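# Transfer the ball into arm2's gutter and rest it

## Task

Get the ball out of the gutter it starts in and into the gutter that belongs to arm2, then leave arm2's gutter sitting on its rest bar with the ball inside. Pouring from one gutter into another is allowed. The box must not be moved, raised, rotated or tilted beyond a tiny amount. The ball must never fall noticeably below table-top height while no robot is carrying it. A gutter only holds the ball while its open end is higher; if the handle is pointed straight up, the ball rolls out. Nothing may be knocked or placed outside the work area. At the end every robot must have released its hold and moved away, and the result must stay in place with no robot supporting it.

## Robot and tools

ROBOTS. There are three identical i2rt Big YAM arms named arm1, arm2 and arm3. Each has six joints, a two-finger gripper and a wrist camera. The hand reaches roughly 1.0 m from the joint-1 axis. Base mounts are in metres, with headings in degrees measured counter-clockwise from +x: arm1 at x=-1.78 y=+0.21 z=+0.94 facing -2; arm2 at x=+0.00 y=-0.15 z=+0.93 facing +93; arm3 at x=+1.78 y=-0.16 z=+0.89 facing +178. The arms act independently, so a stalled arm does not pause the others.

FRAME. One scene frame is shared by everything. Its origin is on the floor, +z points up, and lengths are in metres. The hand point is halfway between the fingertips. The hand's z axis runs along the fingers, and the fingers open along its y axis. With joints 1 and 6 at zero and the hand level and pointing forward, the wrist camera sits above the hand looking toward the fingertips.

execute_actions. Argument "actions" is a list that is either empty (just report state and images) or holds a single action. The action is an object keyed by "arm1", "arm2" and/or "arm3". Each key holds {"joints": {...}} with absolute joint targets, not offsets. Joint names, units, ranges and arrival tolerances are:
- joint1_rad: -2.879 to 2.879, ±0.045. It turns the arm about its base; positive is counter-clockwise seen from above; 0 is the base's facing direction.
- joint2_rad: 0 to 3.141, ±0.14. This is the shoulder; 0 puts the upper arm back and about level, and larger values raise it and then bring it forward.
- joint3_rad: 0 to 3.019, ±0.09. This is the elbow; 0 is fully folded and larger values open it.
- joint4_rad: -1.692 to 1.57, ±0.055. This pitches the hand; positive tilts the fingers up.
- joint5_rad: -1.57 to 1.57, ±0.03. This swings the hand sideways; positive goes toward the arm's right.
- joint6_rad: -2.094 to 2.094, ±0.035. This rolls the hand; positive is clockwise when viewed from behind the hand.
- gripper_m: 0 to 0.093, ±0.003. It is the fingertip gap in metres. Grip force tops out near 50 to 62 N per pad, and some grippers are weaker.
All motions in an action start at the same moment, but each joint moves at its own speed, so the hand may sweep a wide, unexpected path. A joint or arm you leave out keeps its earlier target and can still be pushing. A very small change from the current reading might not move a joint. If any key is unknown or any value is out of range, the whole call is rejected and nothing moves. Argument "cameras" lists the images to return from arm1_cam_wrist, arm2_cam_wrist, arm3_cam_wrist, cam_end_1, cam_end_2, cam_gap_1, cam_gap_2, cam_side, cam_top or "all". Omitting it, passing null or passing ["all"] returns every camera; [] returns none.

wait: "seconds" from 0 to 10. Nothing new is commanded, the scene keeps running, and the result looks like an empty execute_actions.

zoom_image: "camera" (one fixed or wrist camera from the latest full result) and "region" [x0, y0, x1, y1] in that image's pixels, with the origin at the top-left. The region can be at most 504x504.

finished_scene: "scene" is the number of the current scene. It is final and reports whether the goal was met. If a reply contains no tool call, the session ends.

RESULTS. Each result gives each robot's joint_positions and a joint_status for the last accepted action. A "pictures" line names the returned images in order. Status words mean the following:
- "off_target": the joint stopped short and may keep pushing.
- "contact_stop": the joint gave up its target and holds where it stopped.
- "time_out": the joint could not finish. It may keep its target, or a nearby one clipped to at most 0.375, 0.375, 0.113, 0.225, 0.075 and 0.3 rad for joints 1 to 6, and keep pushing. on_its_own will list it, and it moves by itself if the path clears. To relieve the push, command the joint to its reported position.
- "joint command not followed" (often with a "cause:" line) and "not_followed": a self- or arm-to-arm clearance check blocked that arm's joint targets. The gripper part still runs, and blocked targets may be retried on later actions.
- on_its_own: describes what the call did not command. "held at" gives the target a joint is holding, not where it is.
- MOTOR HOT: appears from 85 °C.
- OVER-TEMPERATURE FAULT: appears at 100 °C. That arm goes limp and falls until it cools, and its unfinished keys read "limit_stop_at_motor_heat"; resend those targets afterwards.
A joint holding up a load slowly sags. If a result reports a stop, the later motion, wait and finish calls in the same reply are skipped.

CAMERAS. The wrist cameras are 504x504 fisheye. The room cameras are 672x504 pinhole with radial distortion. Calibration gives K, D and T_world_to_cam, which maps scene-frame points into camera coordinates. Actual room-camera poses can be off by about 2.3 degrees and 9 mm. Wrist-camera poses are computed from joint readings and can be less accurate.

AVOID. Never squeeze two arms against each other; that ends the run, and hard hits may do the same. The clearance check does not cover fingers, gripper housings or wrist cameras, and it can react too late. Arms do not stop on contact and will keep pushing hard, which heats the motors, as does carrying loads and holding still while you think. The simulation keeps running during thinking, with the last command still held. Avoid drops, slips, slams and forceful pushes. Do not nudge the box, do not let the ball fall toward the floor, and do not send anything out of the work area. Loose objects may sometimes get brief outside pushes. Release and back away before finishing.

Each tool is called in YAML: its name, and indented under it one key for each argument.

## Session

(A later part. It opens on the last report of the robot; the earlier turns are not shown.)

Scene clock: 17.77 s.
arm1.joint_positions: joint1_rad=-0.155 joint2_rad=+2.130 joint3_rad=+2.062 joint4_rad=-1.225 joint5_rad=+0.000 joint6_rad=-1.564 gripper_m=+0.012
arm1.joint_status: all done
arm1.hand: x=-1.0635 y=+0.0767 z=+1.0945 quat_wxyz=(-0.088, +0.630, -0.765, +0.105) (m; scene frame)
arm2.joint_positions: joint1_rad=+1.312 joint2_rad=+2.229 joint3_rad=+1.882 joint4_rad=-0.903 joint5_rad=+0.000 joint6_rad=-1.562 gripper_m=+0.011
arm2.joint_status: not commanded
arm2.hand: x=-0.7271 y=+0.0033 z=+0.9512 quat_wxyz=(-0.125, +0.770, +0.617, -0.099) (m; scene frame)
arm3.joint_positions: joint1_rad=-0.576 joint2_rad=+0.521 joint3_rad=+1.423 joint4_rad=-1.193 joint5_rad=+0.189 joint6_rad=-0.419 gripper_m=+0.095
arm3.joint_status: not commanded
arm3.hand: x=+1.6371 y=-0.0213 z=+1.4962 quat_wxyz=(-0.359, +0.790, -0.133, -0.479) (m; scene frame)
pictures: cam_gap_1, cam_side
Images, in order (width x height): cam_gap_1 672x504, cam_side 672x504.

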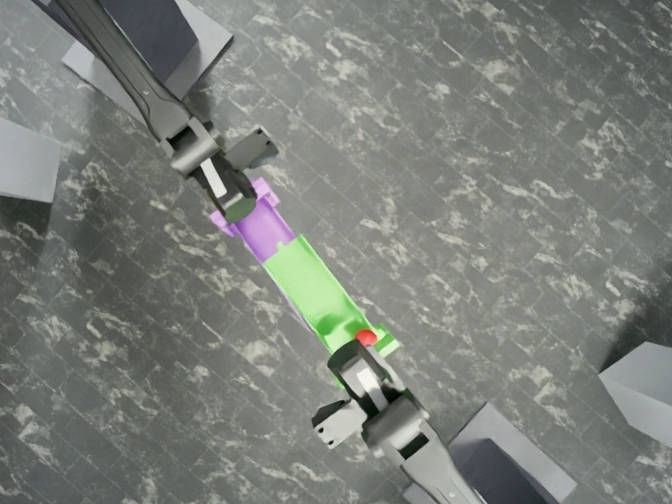

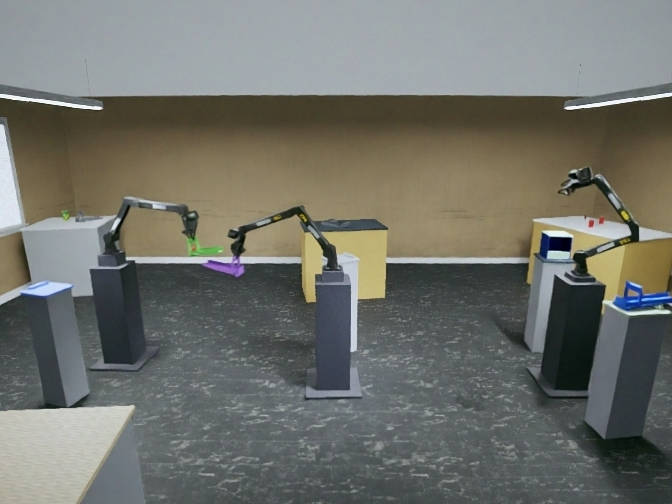

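execute_actions:
  actions:
    - {"arm1":{"joints":{"joint1_rad":-0.137,"joint4_rad":-1.29}}}
  cameras: ["cam_gap_1"]

execute_actions:
  actions:
    - {"arm1":{"joints":{"joint4_rad":-1.36}}}
  cameras: ["cam_gap_1"]

wait:
  seconds: 3

Scene clock: 18.63 s.
arm1.joint_positions: joint1_rad=-0.141 joint2_rad=+2.130 joint3_rad=+2.062 joint4_rad=-1.286 joint5_rad=+0.000 joint6_rad=-1.564 gripper_m=+0.012
arm1.joint_status: all done
arm1.hand: x=-1.0761 y=+0.0891 z=+1.0909 quat_wxyz=(-0.069, +0.637, -0.763, +0.081) (m; scene frame)
arm2.joint_positions: joint1_rad=+1.312 joint2_rad=+2.229 joint3_rad=+1.882 joint4_rad=-0.903 joint5_rad=+0.000 joint6_rad=-1.562 gripper_m=+0.011
arm2.joint_status: not commanded
arm2.hand: x=-0.7271 y=+0.0033 z=+0.9512 quat_wxyz=(-0.125, +0.770, +0.617, -0.099) (m; scene frame)
arm3.joint_positions: joint1_rad=-0.576 joint2_rad=+0.521 joint3_rad=+1.423 joint4_rad=-1.193 joint5_rad=+0.189 joint6_rad=-0.419 gripper_m=+0.095
arm3.joint_status: not commanded
arm3.hand: x=+1.6371 y=-0.0213 z=+1.4962 quat_wxyz=(-0.359, +0.790, -0.133, -0.479) (m; scene frame)
pictures: cam_gap_1
Images, in order (width x height): cam_gap_1 672x504.

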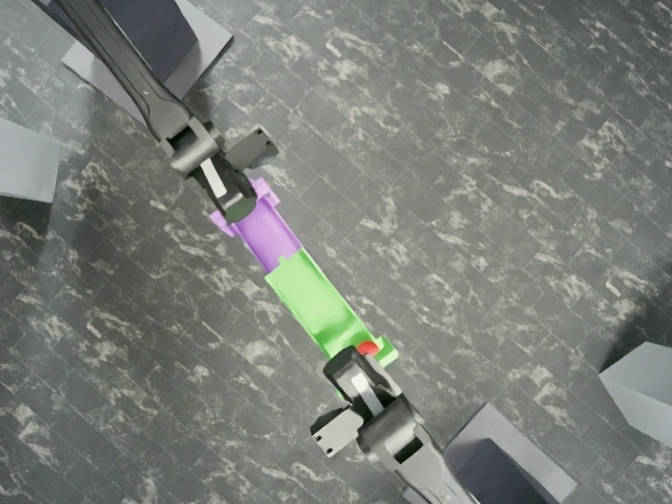

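Scene clock: 19.33 s.
arm1.joint_positions: joint1_rad=-0.141 joint2_rad=+2.130 joint3_rad=+2.062 joint4_rad=-1.356 joint5_rad=+0.000 joint6_rad=-1.564 gripper_m=+0.012
arm1.joint_status: all done
arm1.hand: x=-1.0926 y=+0.0919 z=+1.0879 quat_wxyz=(-0.047, +0.639, -0.766, +0.055) (m; scene frame)
arm2.joint_positions: joint1_rad=+1.312 joint2_rad=+2.229 joint3_rad=+1.882 joint4_rad=-0.903 joint5_rad=+0.000 joint6_rad=-1.562 gripper_m=+0.011
arm2.joint_status: not commanded
arm2.hand: x=-0.7271 y=+0.0033 z=+0.9512 quat_wxyz=(-0.125, +0.770, +0.617, -0.099) (m; scene frame)
arm3.joint_positions: joint1_rad=-0.576 joint2_rad=+0.521 joint3_rad=+1.423 joint4_rad=-1.193 joint5_rad=+0.189 joint6_rad=-0.419 gripper_m=+0.095
arm3.joint_status: not commanded
arm3.hand: x=+1.6371 y=-0.0213 z=+1.4962 quat_wxyz=(-0.359, +0.790, -0.133, -0.479) (m; scene frame)
pictures: cam_gap_1
Images, in order (width x height): cam_gap_1 672x504.

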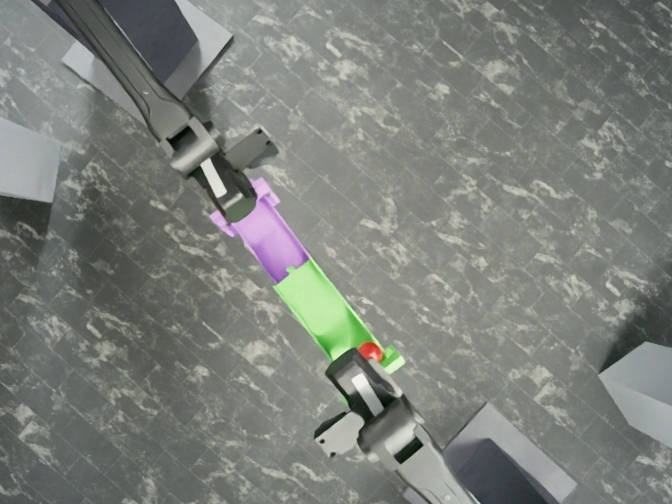

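Scene clock: 22.33 s.
arm1.joint_positions: joint1_rad=-0.141 joint2_rad=+2.130 joint3_rad=+2.062 joint4_rad=-1.357 joint5_rad=+0.000 joint6_rad=-1.564 gripper_m=+0.012
arm1.joint_status: all done
arm1.hand: x=-1.0930 y=+0.0920 z=+1.0879 quat_wxyz=(-0.046, +0.639, -0.766, +0.054) (m; scene frame)
arm2.joint_positions: joint1_rad=+1.312 joint2_rad=+2.229 joint3_rad=+1.882 joint4_rad=-0.907 joint5_rad=+0.000 joint6_rad=-1.563 gripper_m=+0.011
arm2.joint_status: not commanded
arm2.hand: x=-0.7263 y=+0.0032 z=+0.9510 quat_wxyz=(-0.124, +0.770, +0.618, -0.098) (m; scene frame)
arm3.joint_positions: joint1_rad=-0.576 joint2_rad=+0.521 joint3_rad=+1.423 joint4_rad=-1.193 joint5_rad=+0.189 joint6_rad=-0.419 gripper_m=+0.095
arm3.joint_status: not commanded
arm3.hand: x=+1.6371 y=-0.0213 z=+1.4962 quat_wxyz=(-0.359, +0.790, -0.133, -0.479) (m; scene frame)
wait: 3.00 s; at rest by 0.27 s
pictures: arm1_cam_wrist, arm2_cam_wrist, arm3_cam_wrist, cam_end_1, cam_end_2, cam_gap_1, cam_gap_2, cam_side, cam_top
camera_calibration (this result's frames):
arm1_cam_wrist: T_world_to_cam=[[0.976015, -0.178227, 0.125022, 0.951926], [-0.217694, -0.793463, 0.568354, -0.776428], [-0.00209552, -0.581938, -0.81323, 1.06476], [0, 0, 0, 1]] pos_world=[-1.09589, 0.173214, 1.18817]
arm2_cam_wrist: T_world_to_cam=[[-0.934105, 0.205935, 0.291613, -0.951536], [0.340318, 0.760431, 0.553108, -0.272606], [-0.107847, 0.615903, -0.780406, 0.783489], [0, 0, 0, 1]] pos_world=[-0.711565, -0.0793004, 1.0397]
arm3_cam_wrist: T_world_to_cam=[[0.555229, 0.701665, 0.446529, -1.56212], [0.797068, -0.295606, -0.526593, -0.517028], [-0.237495, 0.648293, -0.723403, 1.60929], [0, 0, 0, 1]] pos_world=[1.66164, -0.100044, 1.58944]
Images, in order (width x height): arm1_cam_wrist 504x504, arm2_cam_wrist 504x504, arm3_cam_wrist 504x504, cam_end_1 672x504, cam_end_2 672x504, cam_gap_1 672x504, cam_gap_2 672x504, cam_side 672x504, cam_top 672x504.

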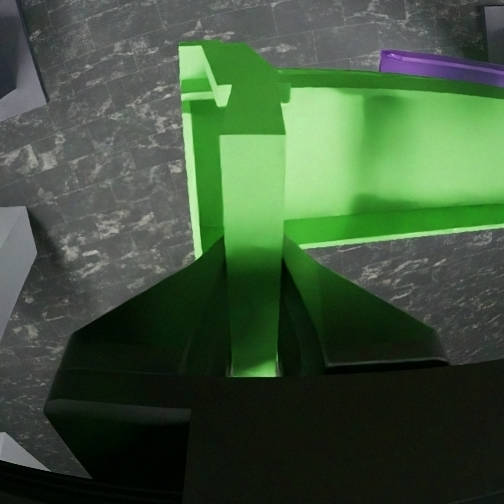

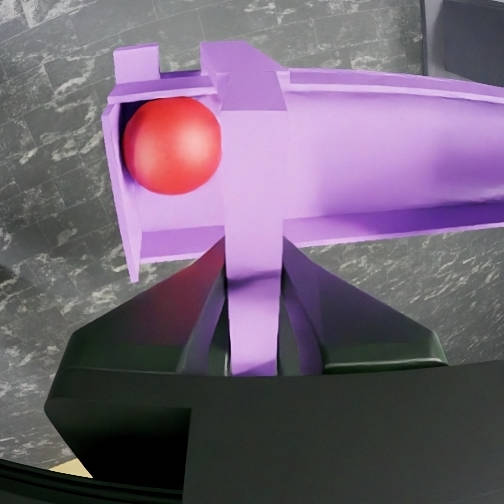

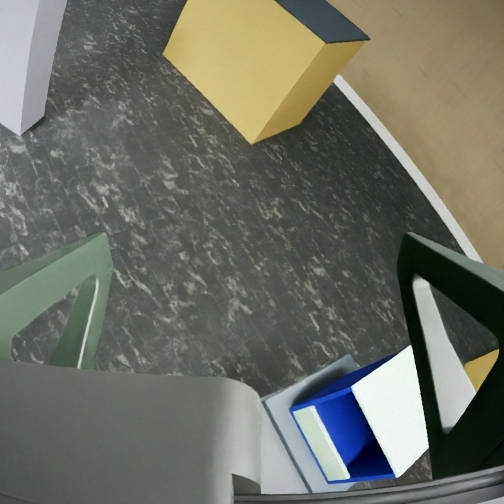

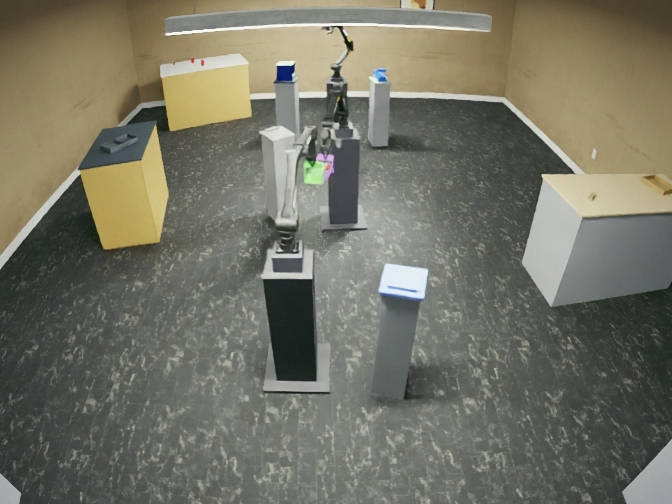

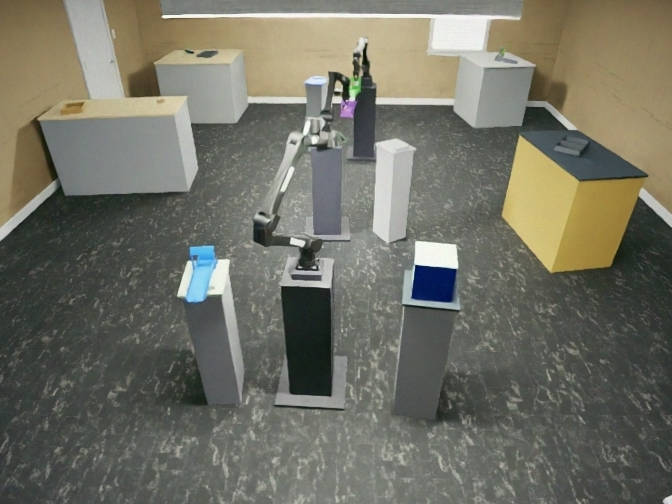

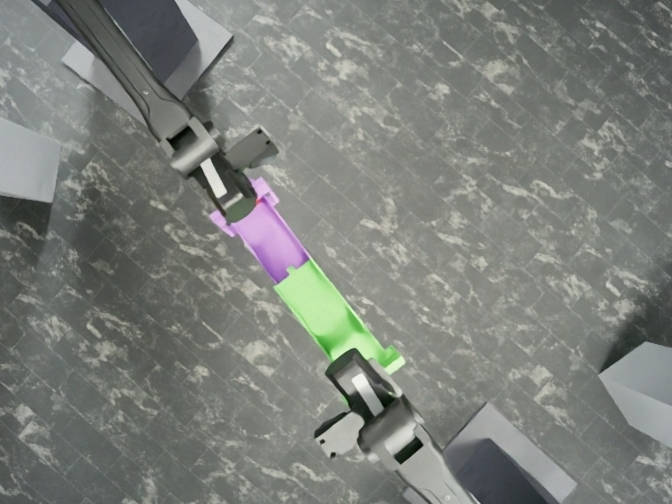

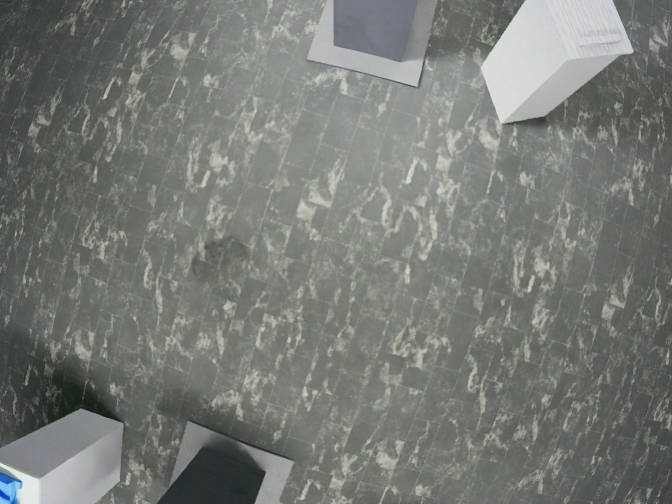

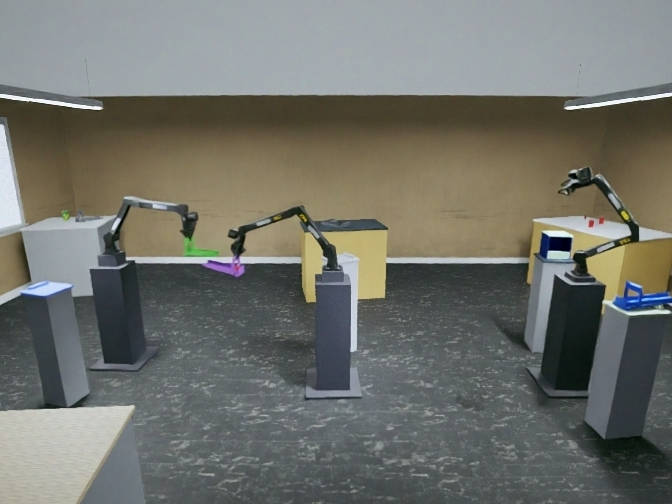

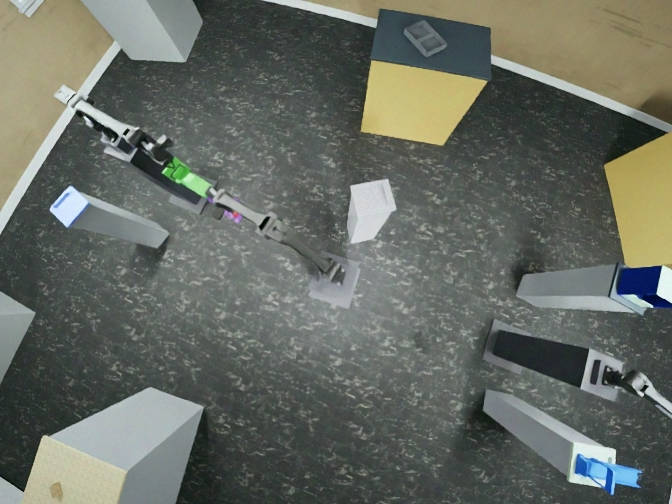

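execute_actions:
  actions:
    - {"arm1":{"joints":{"joint2_rad":1.8,"joint4_rad":-1.5}},"arm2":{"joints":{"joint4_rad":-0.8}}}
  cameras: []

execute_actions:
  actions:
    - {"arm1":{"joints":{"joint1_rad":-0.7,"joint2_rad":1.88,"joint3_rad":1.75,"joint4_rad":-1.3,"joint5_rad":0.25,"joint6_rad":-0.6}},"arm2":{"joints":{"joint1_rad":0.9,"joint2_rad":1.85,"joint3_rad":1.6,"joint4_rad":-0.8,"joint5_rad":0.3,"joint6_rad":-1.1}}}
  cameras: ["arm2_cam_wrist"]

execute_actions:
  actions:
    - {"arm1":{"joints":{"joint1_rad":-1.15,"joint6_rad":0.17}},"arm2":{"joints":{"joint1_rad":0.45,"joint2_rad":1.7,"joint3_rad":1.45,"joint4_rad":-0.95,"joint5_rad":0.45,"joint6_rad":-0.51}}}
  cameras: ["arm2_cam_wrist"]

execute_actions:
  actions:
    - {"arm1":{"joints":{"joint1_rad":-1.61,"joint4_rad":-1.4}},"arm2":{"joints":{"joint1_rad":0.02,"joint4_rad":-1.08}}}
  cameras: ["arm2_cam_wrist"]

execute_actions:
  actions:
    - {"arm1":{"joints":{"joint2_rad":2.0,"joint3_rad":1.69,"joint4_rad":-1.255}},"arm2":{"joints":{"joint2_rad":1.77,"joint3_rad":1.31,"joint4_rad":-0.96,"joint5_rad":0.28}}}
  cameras: ["arm2_cam_wrist","arm1_cam_wrist"]

Scene clock: 24.27 s.
arm1.joint_positions: joint1_rad=-0.141 joint2_rad=+1.827 joint3_rad=+2.106 joint4_rad=-1.498 joint5_rad=+0.000 joint6_rad=-1.564 gripper_m=+0.012
arm1.joint_status: all done
arm1.hand: x=-1.1530 y=+0.1024 z=+1.2957 quat_wxyz=(-0.112, +0.631, -0.756, +0.132) (m; scene frame)
arm2.joint_positions: joint1_rad=+1.312 joint2_rad=+2.229 joint3_rad=+1.882 joint4_rad=-0.821 joint5_rad=+0.000 joint6_rad=-1.563 gripper_m=+0.011
arm2.joint_status: all done
arm2.hand: x=-0.7456 y=+0.0073 z=+0.9583 quat_wxyz=(-0.157, +0.764, +0.613, -0.124) (m; scene frame)
arm3.joint_positions: joint1_rad=-0.576 joint2_rad=+0.521 joint3_rad=+1.423 joint4_rad=-1.193 joint5_rad=+0.189 joint6_rad=-0.419 gripper_m=+0.095
arm3.joint_status: not commanded
arm3.hand: x=+1.6371 y=-0.0213 z=+1.4962 quat_wxyz=(-0.359, +0.790, -0.133, -0.479) (m; scene frame)
pictures: none
No camera images: the call's "cameras" was empty. Leave "cameras" out to get every camera's image.

Scene clock: 26.13 s.
arm1.joint_positions: joint1_rad=-0.696 joint2_rad=+1.908 joint3_rad=+1.732 joint4_rad=-1.307 joint5_rad=+0.247 joint6_rad=-0.610 gripper_m=+0.012
arm1.joint_status: all done
arm1.hand: x=-1.3534 y=-0.2240 z=+1.1010 quat_wxyz=(+0.044, -0.064, -0.989, +0.123) (m; scene frame)
arm2.joint_positions: joint1_rad=+0.910 joint2_rad=+1.862 joint3_rad=+1.596 joint4_rad=-0.814 joint5_rad=+0.294 joint6_rad=-1.111 gripper_m=+0.011
arm2.joint_status: all done
arm2.hand: x=-0.5242 y=+0.2767 z=+1.0906 quat_wxyz=(-0.277, +0.938, +0.202, -0.047) (m; scene frame)
arm3.joint_positions: joint1_rad=-0.576 joint2_rad=+0.521 joint3_rad=+1.423 joint4_rad=-1.193 joint5_rad=+0.189 joint6_rad=-0.419 gripper_m=+0.095
arm3.joint_status: not commanded
arm3.hand: x=+1.6371 y=-0.0213 z=+1.4962 quat_wxyz=(-0.359, +0.790, -0.133, -0.479) (m; scene frame)
pictures: arm2_cam_wrist
camera_calibration (this result's frames):
arm2_cam_wrist: T_world_to_cam=[[-0.358088, 0.774542, 0.521399, -0.96576], [0.858378, 0.0533735, 0.510233, -0.112611], [0.367368, 0.630267, -0.683963, 0.885824], [0, 0, 0, 1]] pos_world=[-0.574588, 0.195727, 1.16688]
Images, in order (width x height): arm2_cam_wrist 504x504.

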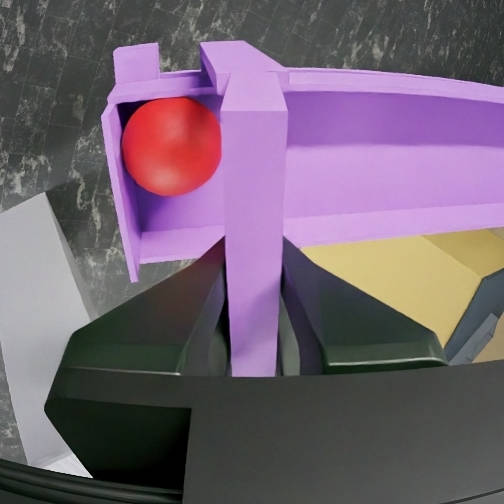

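Scene clock: 27.90 s.
arm1.joint_positions: joint1_rad=-1.145 joint2_rad=+1.908 joint3_rad=+1.732 joint4_rad=-1.306 joint5_rad=+0.248 joint6_rad=+0.161 gripper_m=+0.012
arm1.joint_status: all done
arm1.hand: x=-1.5851 y=-0.3662 z=+1.1017 quat_wxyz=(+0.023, -0.619, -0.774, +0.130) (m; scene frame)
arm2.joint_positions: joint1_rad=+0.444 joint2_rad=+1.720 joint3_rad=+1.448 joint4_rad=-0.950 joint5_rad=+0.444 joint6_rad=-0.520 gripper_m=+0.011
arm2.joint_status: all done
arm2.hand: x=-0.2137 y=+0.4022 z=+1.1054 quat_wxyz=(-0.275, +0.912, -0.302, +0.037) (m; scene frame)
arm3.joint_positions: joint1_rad=-0.576 joint2_rad=+0.521 joint3_rad=+1.423 joint4_rad=-1.193 joint5_rad=+0.189 joint6_rad=-0.419 gripper_m=+0.095
arm3.joint_status: not commanded
arm3.hand: x=+1.6371 y=-0.0213 z=+1.4962 quat_wxyz=(-0.359, +0.790, -0.133, -0.479) (m; scene frame)
pictures: arm2_cam_wrist
camera_calibration (this result's frames):
arm2_cam_wrist: T_world_to_cam=[[0.534007, 0.677287, 0.506081, -0.71279], [0.538857, -0.733889, 0.413571, -0.0382378], [0.651514, 0.0518559, -0.756863, 1.07672], [0, 0, 0, 1]] pos_world=[-0.300257, 0.398867, 1.19147]
Images, in order (width x height): arm2_cam_wrist 504x504.

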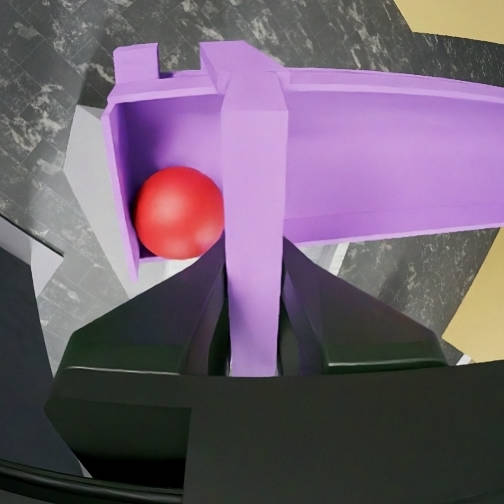

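Scene clock: 29.63 s.
arm1.joint_positions: joint1_rad=-1.605 joint2_rad=+1.908 joint3_rad=+1.732 joint4_rad=-1.393 joint5_rad=+0.248 joint6_rad=+0.164 gripper_m=+0.012
arm1.joint_status: all done
arm1.hand: x=-1.8606 y=-0.3715 z=+1.1018 quat_wxyz=(+0.083, -0.777, -0.616, +0.093) (m; scene frame)
arm2.joint_positions: joint1_rad=+0.014 joint2_rad=+1.720 joint3_rad=+1.448 joint4_rad=-1.078 joint5_rad=+0.444 joint6_rad=-0.517 gripper_m=+0.011
arm2.joint_status: all done
arm2.hand: x=+0.0399 y=+0.4126 z=+1.0976 quat_wxyz=(-0.210, +0.840, -0.484, +0.128) (m; scene frame)
arm3.joint_positions: joint1_rad=-0.576 joint2_rad=+0.521 joint3_rad=+1.423 joint4_rad=-1.193 joint5_rad=+0.189 joint6_rad=-0.419 gripper_m=+0.095
arm3.joint_status: not commanded
arm3.hand: x=+1.6371 y=-0.0213 z=+1.4962 quat_wxyz=(-0.359, +0.790, -0.133, -0.479) (m; scene frame)
pictures: arm2_cam_wrist
camera_calibration (this result's frames):
arm2_cam_wrist: T_world_to_cam=[[0.766749, 0.450471, 0.457354, -0.713532], [0.178174, -0.833792, 0.522536, -0.228019], [0.616725, -0.319165, -0.719572, 1.01852], [0, 0, 0, 1]] pos_world=[-0.0404214, 0.456382, 1.17838]
Images, in order (width x height): arm2_cam_wrist 504x504.

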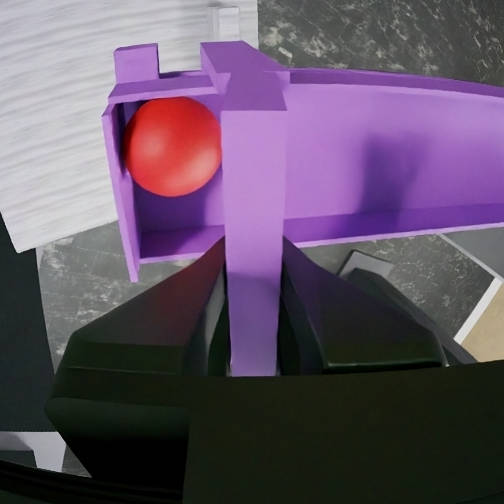

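Scene clock: 30.67 s.
arm1.joint_positions: joint1_rad=-1.605 joint2_rad=+2.033 joint3_rad=+1.680 joint4_rad=-1.262 joint5_rad=+0.248 joint6_rad=+0.164 gripper_m=+0.012
arm1.joint_status: all done
arm1.hand: x=-1.8617 y=-0.3828 z=+1.0105 quat_wxyz=(+0.101, -0.775, -0.618, +0.078) (m; scene frame)
arm2.joint_positions: joint1_rad=+0.014 joint2_rad=+1.795 joint3_rad=+1.297 joint4_rad=-0.973 joint5_rad=+0.276 joint6_rad=-0.516 gripper_m=+0.011
arm2.joint_status: all done
arm2.hand: x=+0.0149 y=+0.3797 z=+0.9926 quat_wxyz=(-0.117, +0.866, -0.478, +0.090) (m; scene frame)
arm3.joint_positions: joint1_rad=-0.576 joint2_rad=+0.521 joint3_rad=+1.423 joint4_rad=-1.193 joint5_rad=+0.189 joint6_rad=-0.419 gripper_m=+0.095
arm3.joint_status: not commanded
arm3.hand: x=+1.6371 y=-0.0213 z=+1.4962 quat_wxyz=(-0.359, +0.790, -0.133, -0.479) (m; scene frame)
pictures: arm1_cam_wrist, arm2_cam_wrist
camera_calibration (this result's frames):
arm1_cam_wrist: T_world_to_cam=[[-0.947221, 0.216655, 0.236291, -1.91452], [0.314997, 0.765973, 0.560412, 0.320133], [-0.0595765, 0.605265, -0.793791, 1.05179], [0, 0, 0, 1]] pos_world=[-1.85165, -0.467036, 1.10788]
arm2_cam_wrist: T_world_to_cam=[[0.811286, 0.519656, 0.267906, -0.470426], [0.288543, -0.754421, 0.58957, -0.294434], [0.508487, -0.401007, -0.761994, 1.02272], [0, 0, 0, 1]] pos_world=[-0.0534343, 0.432452, 1.07893]
Images, in order (width x height): arm1_cam_wrist 504x504, arm2_cam_wrist 504x504.

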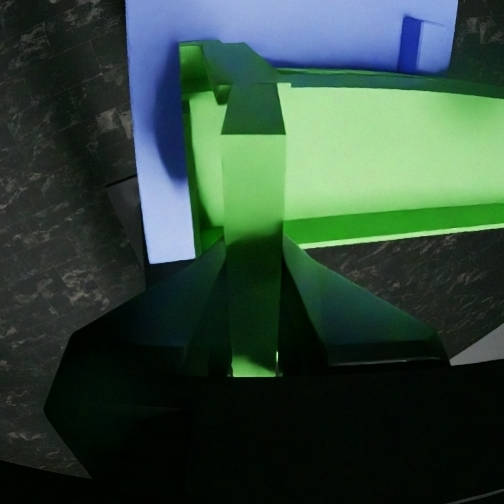

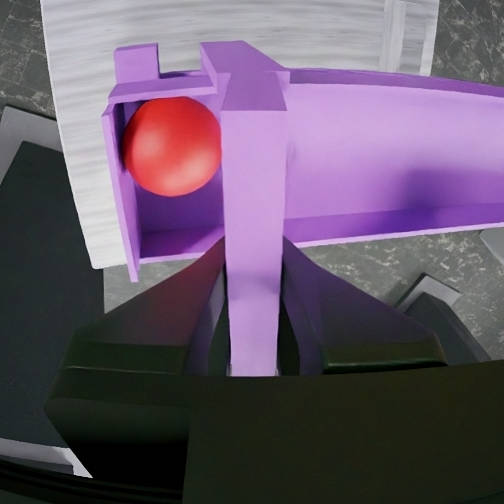

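execute_actions:
  actions:
    - {"arm1":{"joints":{"joint2_rad":2.07,"joint3_rad":1.68,"joint4_rad":-1.195,"joint5_rad":0.235}},"arm2":{"joints":{"joint2_rad":1.82,"joint3_rad":1.27,"joint4_rad":-0.885,"joint5_rad":0.225}}}
  cameras: ["arm2_cam_wrist","arm1_cam_wrist"]

Scene clock: 31.67 s.
arm1.joint_positions: joint1_rad=-1.605 joint2_rad=+2.085 joint3_rad=+1.680 joint4_rad=-1.203 joint5_rad=+0.235 joint6_rad=+0.164 gripper_m=+0.012
arm1.joint_status: all done
arm1.hand: x=-1.8604 y=-0.3930 z=+0.9790 quat_wxyz=(+0.094, -0.776, -0.619, +0.076) (m; scene frame)
arm2.joint_positions: joint1_rad=+0.014 joint2_rad=+1.828 joint3_rad=+1.270 joint4_rad=-0.898 joint5_rad=+0.223 joint6_rad=-0.516 gripper_m=+0.011
arm2.joint_status: all done
arm2.hand: x=+0.0059 y=+0.3833 z=+0.9662 quat_wxyz=(-0.110, +0.869, -0.479, +0.063) (m; scene frame)
arm3.joint_positions: joint1_rad=-0.576 joint2_rad=+0.521 joint3_rad=+1.423 joint4_rad=-1.193 joint5_rad=+0.189 joint6_rad=-0.419 gripper_m=+0.095
arm3.joint_status: not commanded
arm3.hand: x=+1.6371 y=-0.0213 z=+1.4962 quat_wxyz=(-0.359, +0.790, -0.133, -0.479) (m; scene frame)
pictures: arm1_cam_wrist, arm2_cam_wrist
camera_calibration (this result's frames):
arm1_cam_wrist: T_world_to_cam=[[-0.949893, 0.218888, 0.223141, -1.89483], [0.30861, 0.770115, 0.558286, 0.337003], [-0.0496421, 0.599175, -0.799077, 1.05421], [0, 0, 0, 1]] pos_world=[-1.85155, -0.476433, 1.07707]
arm2_cam_wrist: T_world_to_cam=[[0.821462, 0.521397, 0.230967, -0.422988], [0.323701, -0.759776, 0.563878, -0.246905], [0.469487, -0.38844, -0.792904, 1.0339], [0, 0, 0, 1]] pos_world=[-0.058011, 0.43456, 1.0567]
Images, in order (width x height): arm1_cam_wrist 504x504, arm2_cam_wrist 504x504.

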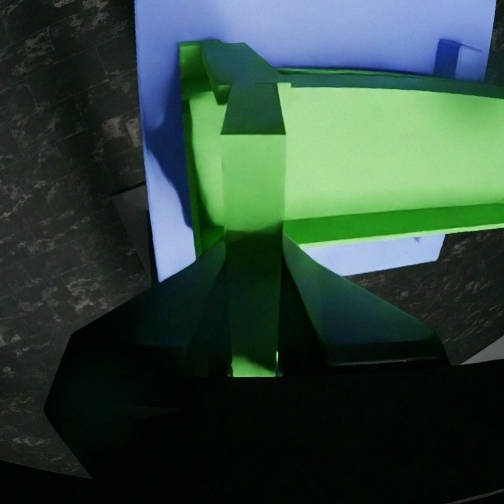

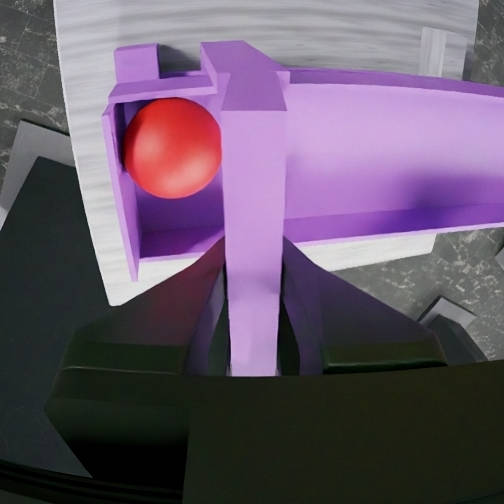

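execute_actions:
  actions:
    - {"arm1":{"joints":{"gripper_m":0.05}},"arm2":{"joints":{"gripper_m":0.05}}}
  cameras: []

execute_actions:
  actions:
    - {"arm1":{"joints":{"gripper_m":0.09,"joint2_rad":1.7,"joint3_rad":1.8,"joint4_rad":-1.5}},"arm2":{"joints":{"gripper_m":0.09,"joint2_rad":1.45,"joint3_rad":1.45,"joint4_rad":-1.3}}}
  cameras: ["arm2_cam_wrist","arm1_cam_wrist","cam_end_2"]

Scene clock: 32.80 s.
arm1.joint_positions: joint1_rad=-1.605 joint2_rad=+2.085 joint3_rad=+1.680 joint4_rad=-1.203 joint5_rad=+0.235 joint6_rad=+0.164 gripper_m=+0.050
arm1.joint_status: all done
arm1.hand: x=-1.8604 y=-0.3930 z=+0.9790 quat_wxyz=(+0.094, -0.776, -0.619, +0.076) (m; scene frame)
arm2.joint_positions: joint1_rad=+0.014 joint2_rad=+1.828 joint3_rad=+1.270 joint4_rad=-0.896 joint5_rad=+0.224 joint6_rad=-0.516 gripper_m=+0.050
arm2.joint_status: all done
arm2.hand: x=+0.0060 y=+0.3838 z=+0.9663 quat_wxyz=(-0.111, +0.869, -0.479, +0.063) (m; scene frame)
arm3.joint_positions: joint1_rad=-0.576 joint2_rad=+0.521 joint3_rad=+1.423 joint4_rad=-1.193 joint5_rad=+0.189 joint6_rad=-0.419 gripper_m=+0.095
arm3.joint_status: not commanded
arm3.hand: x=+1.6371 y=-0.0213 z=+1.4962 quat_wxyz=(-0.359, +0.790, -0.133, -0.479) (m; scene frame)
pictures: none
No camera images: the call's "cameras" was empty. Leave "cameras" out to get every camera's image.

Scene clock: 34.33 s.
arm1.joint_positions: joint1_rad=-1.605 joint2_rad=+1.714 joint3_rad=+1.777 joint4_rad=-1.494 joint5_rad=+0.235 joint6_rad=+0.164 gripper_m=+0.090
arm1.joint_status: all done
arm1.hand: x=-1.8562 y=-0.3418 z=+1.2244 quat_wxyz=(+0.029, -0.781, -0.609, +0.134) (m; scene frame)
arm2.joint_positions: joint1_rad=+0.014 joint2_rad=+1.456 joint3_rad=+1.430 joint4_rad=-1.293 joint5_rad=+0.224 joint6_rad=-0.516 gripper_m=+0.090
arm2.joint_status: all done
arm2.hand: x=+0.0087 y=+0.3347 z=+1.1991 quat_wxyz=(-0.167, +0.860, -0.482, +0.027) (m; scene frame)
arm3.joint_positions: joint1_rad=-0.576 joint2_rad=+0.521 joint3_rad=+1.423 joint4_rad=-1.193 joint5_rad=+0.189 joint6_rad=-0.419 gripper_m=+0.095
arm3.joint_status: not commanded
arm3.hand: x=+1.6371 y=-0.0213 z=+1.4962 quat_wxyz=(-0.359, +0.790, -0.133, -0.479) (m; scene frame)
pictures: arm1_cam_wrist, arm2_cam_wrist, cam_end_2
camera_calibration (this result's frames):
arm1_cam_wrist: T_world_to_cam=[[-0.947539, 0.255034, 0.192686, -1.90279], [0.313934, 0.855923, 0.410903, 0.37897], [-0.0601303, 0.449837, -0.891084, 1.26199], [0, 0, 0, 1]] pos_world=[-1.84605, -0.406784, 1.33546]
arm2_cam_wrist: T_world_to_cam=[[0.823422, 0.485607, 0.293532, -0.516792], [0.32756, -0.8292, 0.452916, -0.259778], [0.463336, -0.276791, -0.841847, 1.21976], [0, 0, 0, 1]] pos_world=[-0.0545281, 0.373168, 1.2962]
Images, in order (width x height): arm1_cam_wrist 504x504, arm2_cam_wrist 504x504, cam_end_2 672x504.

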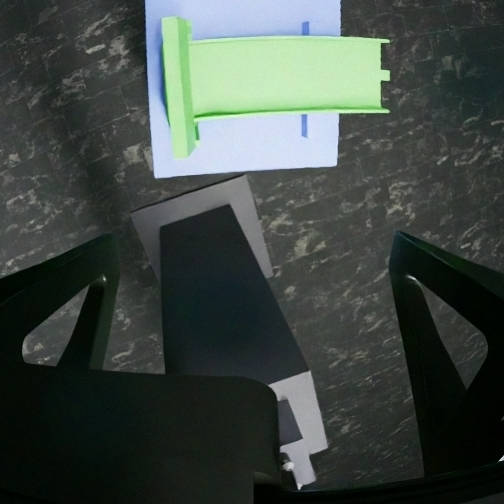

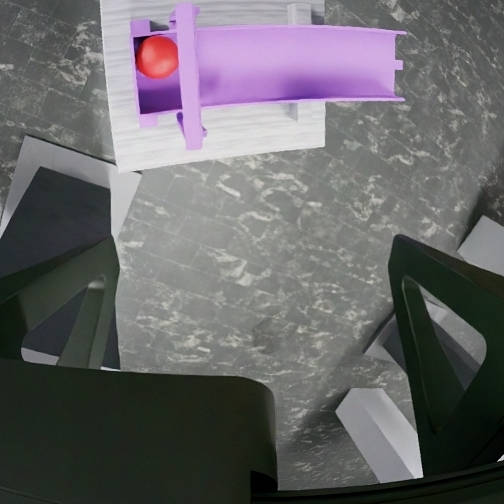

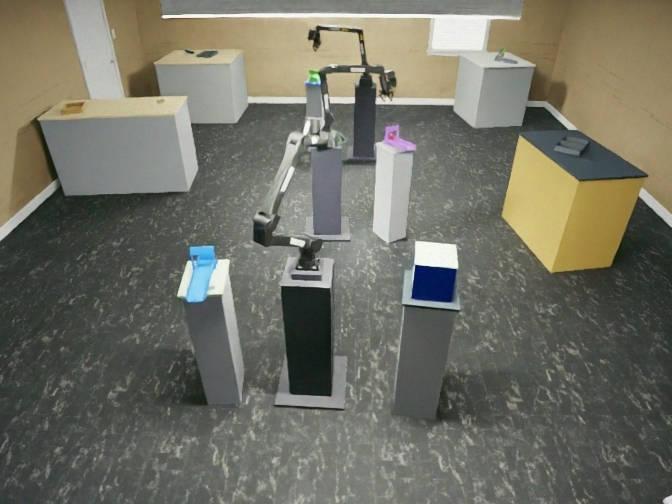

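finished_scene:
  scene: 2

The scene is finished: the task was done.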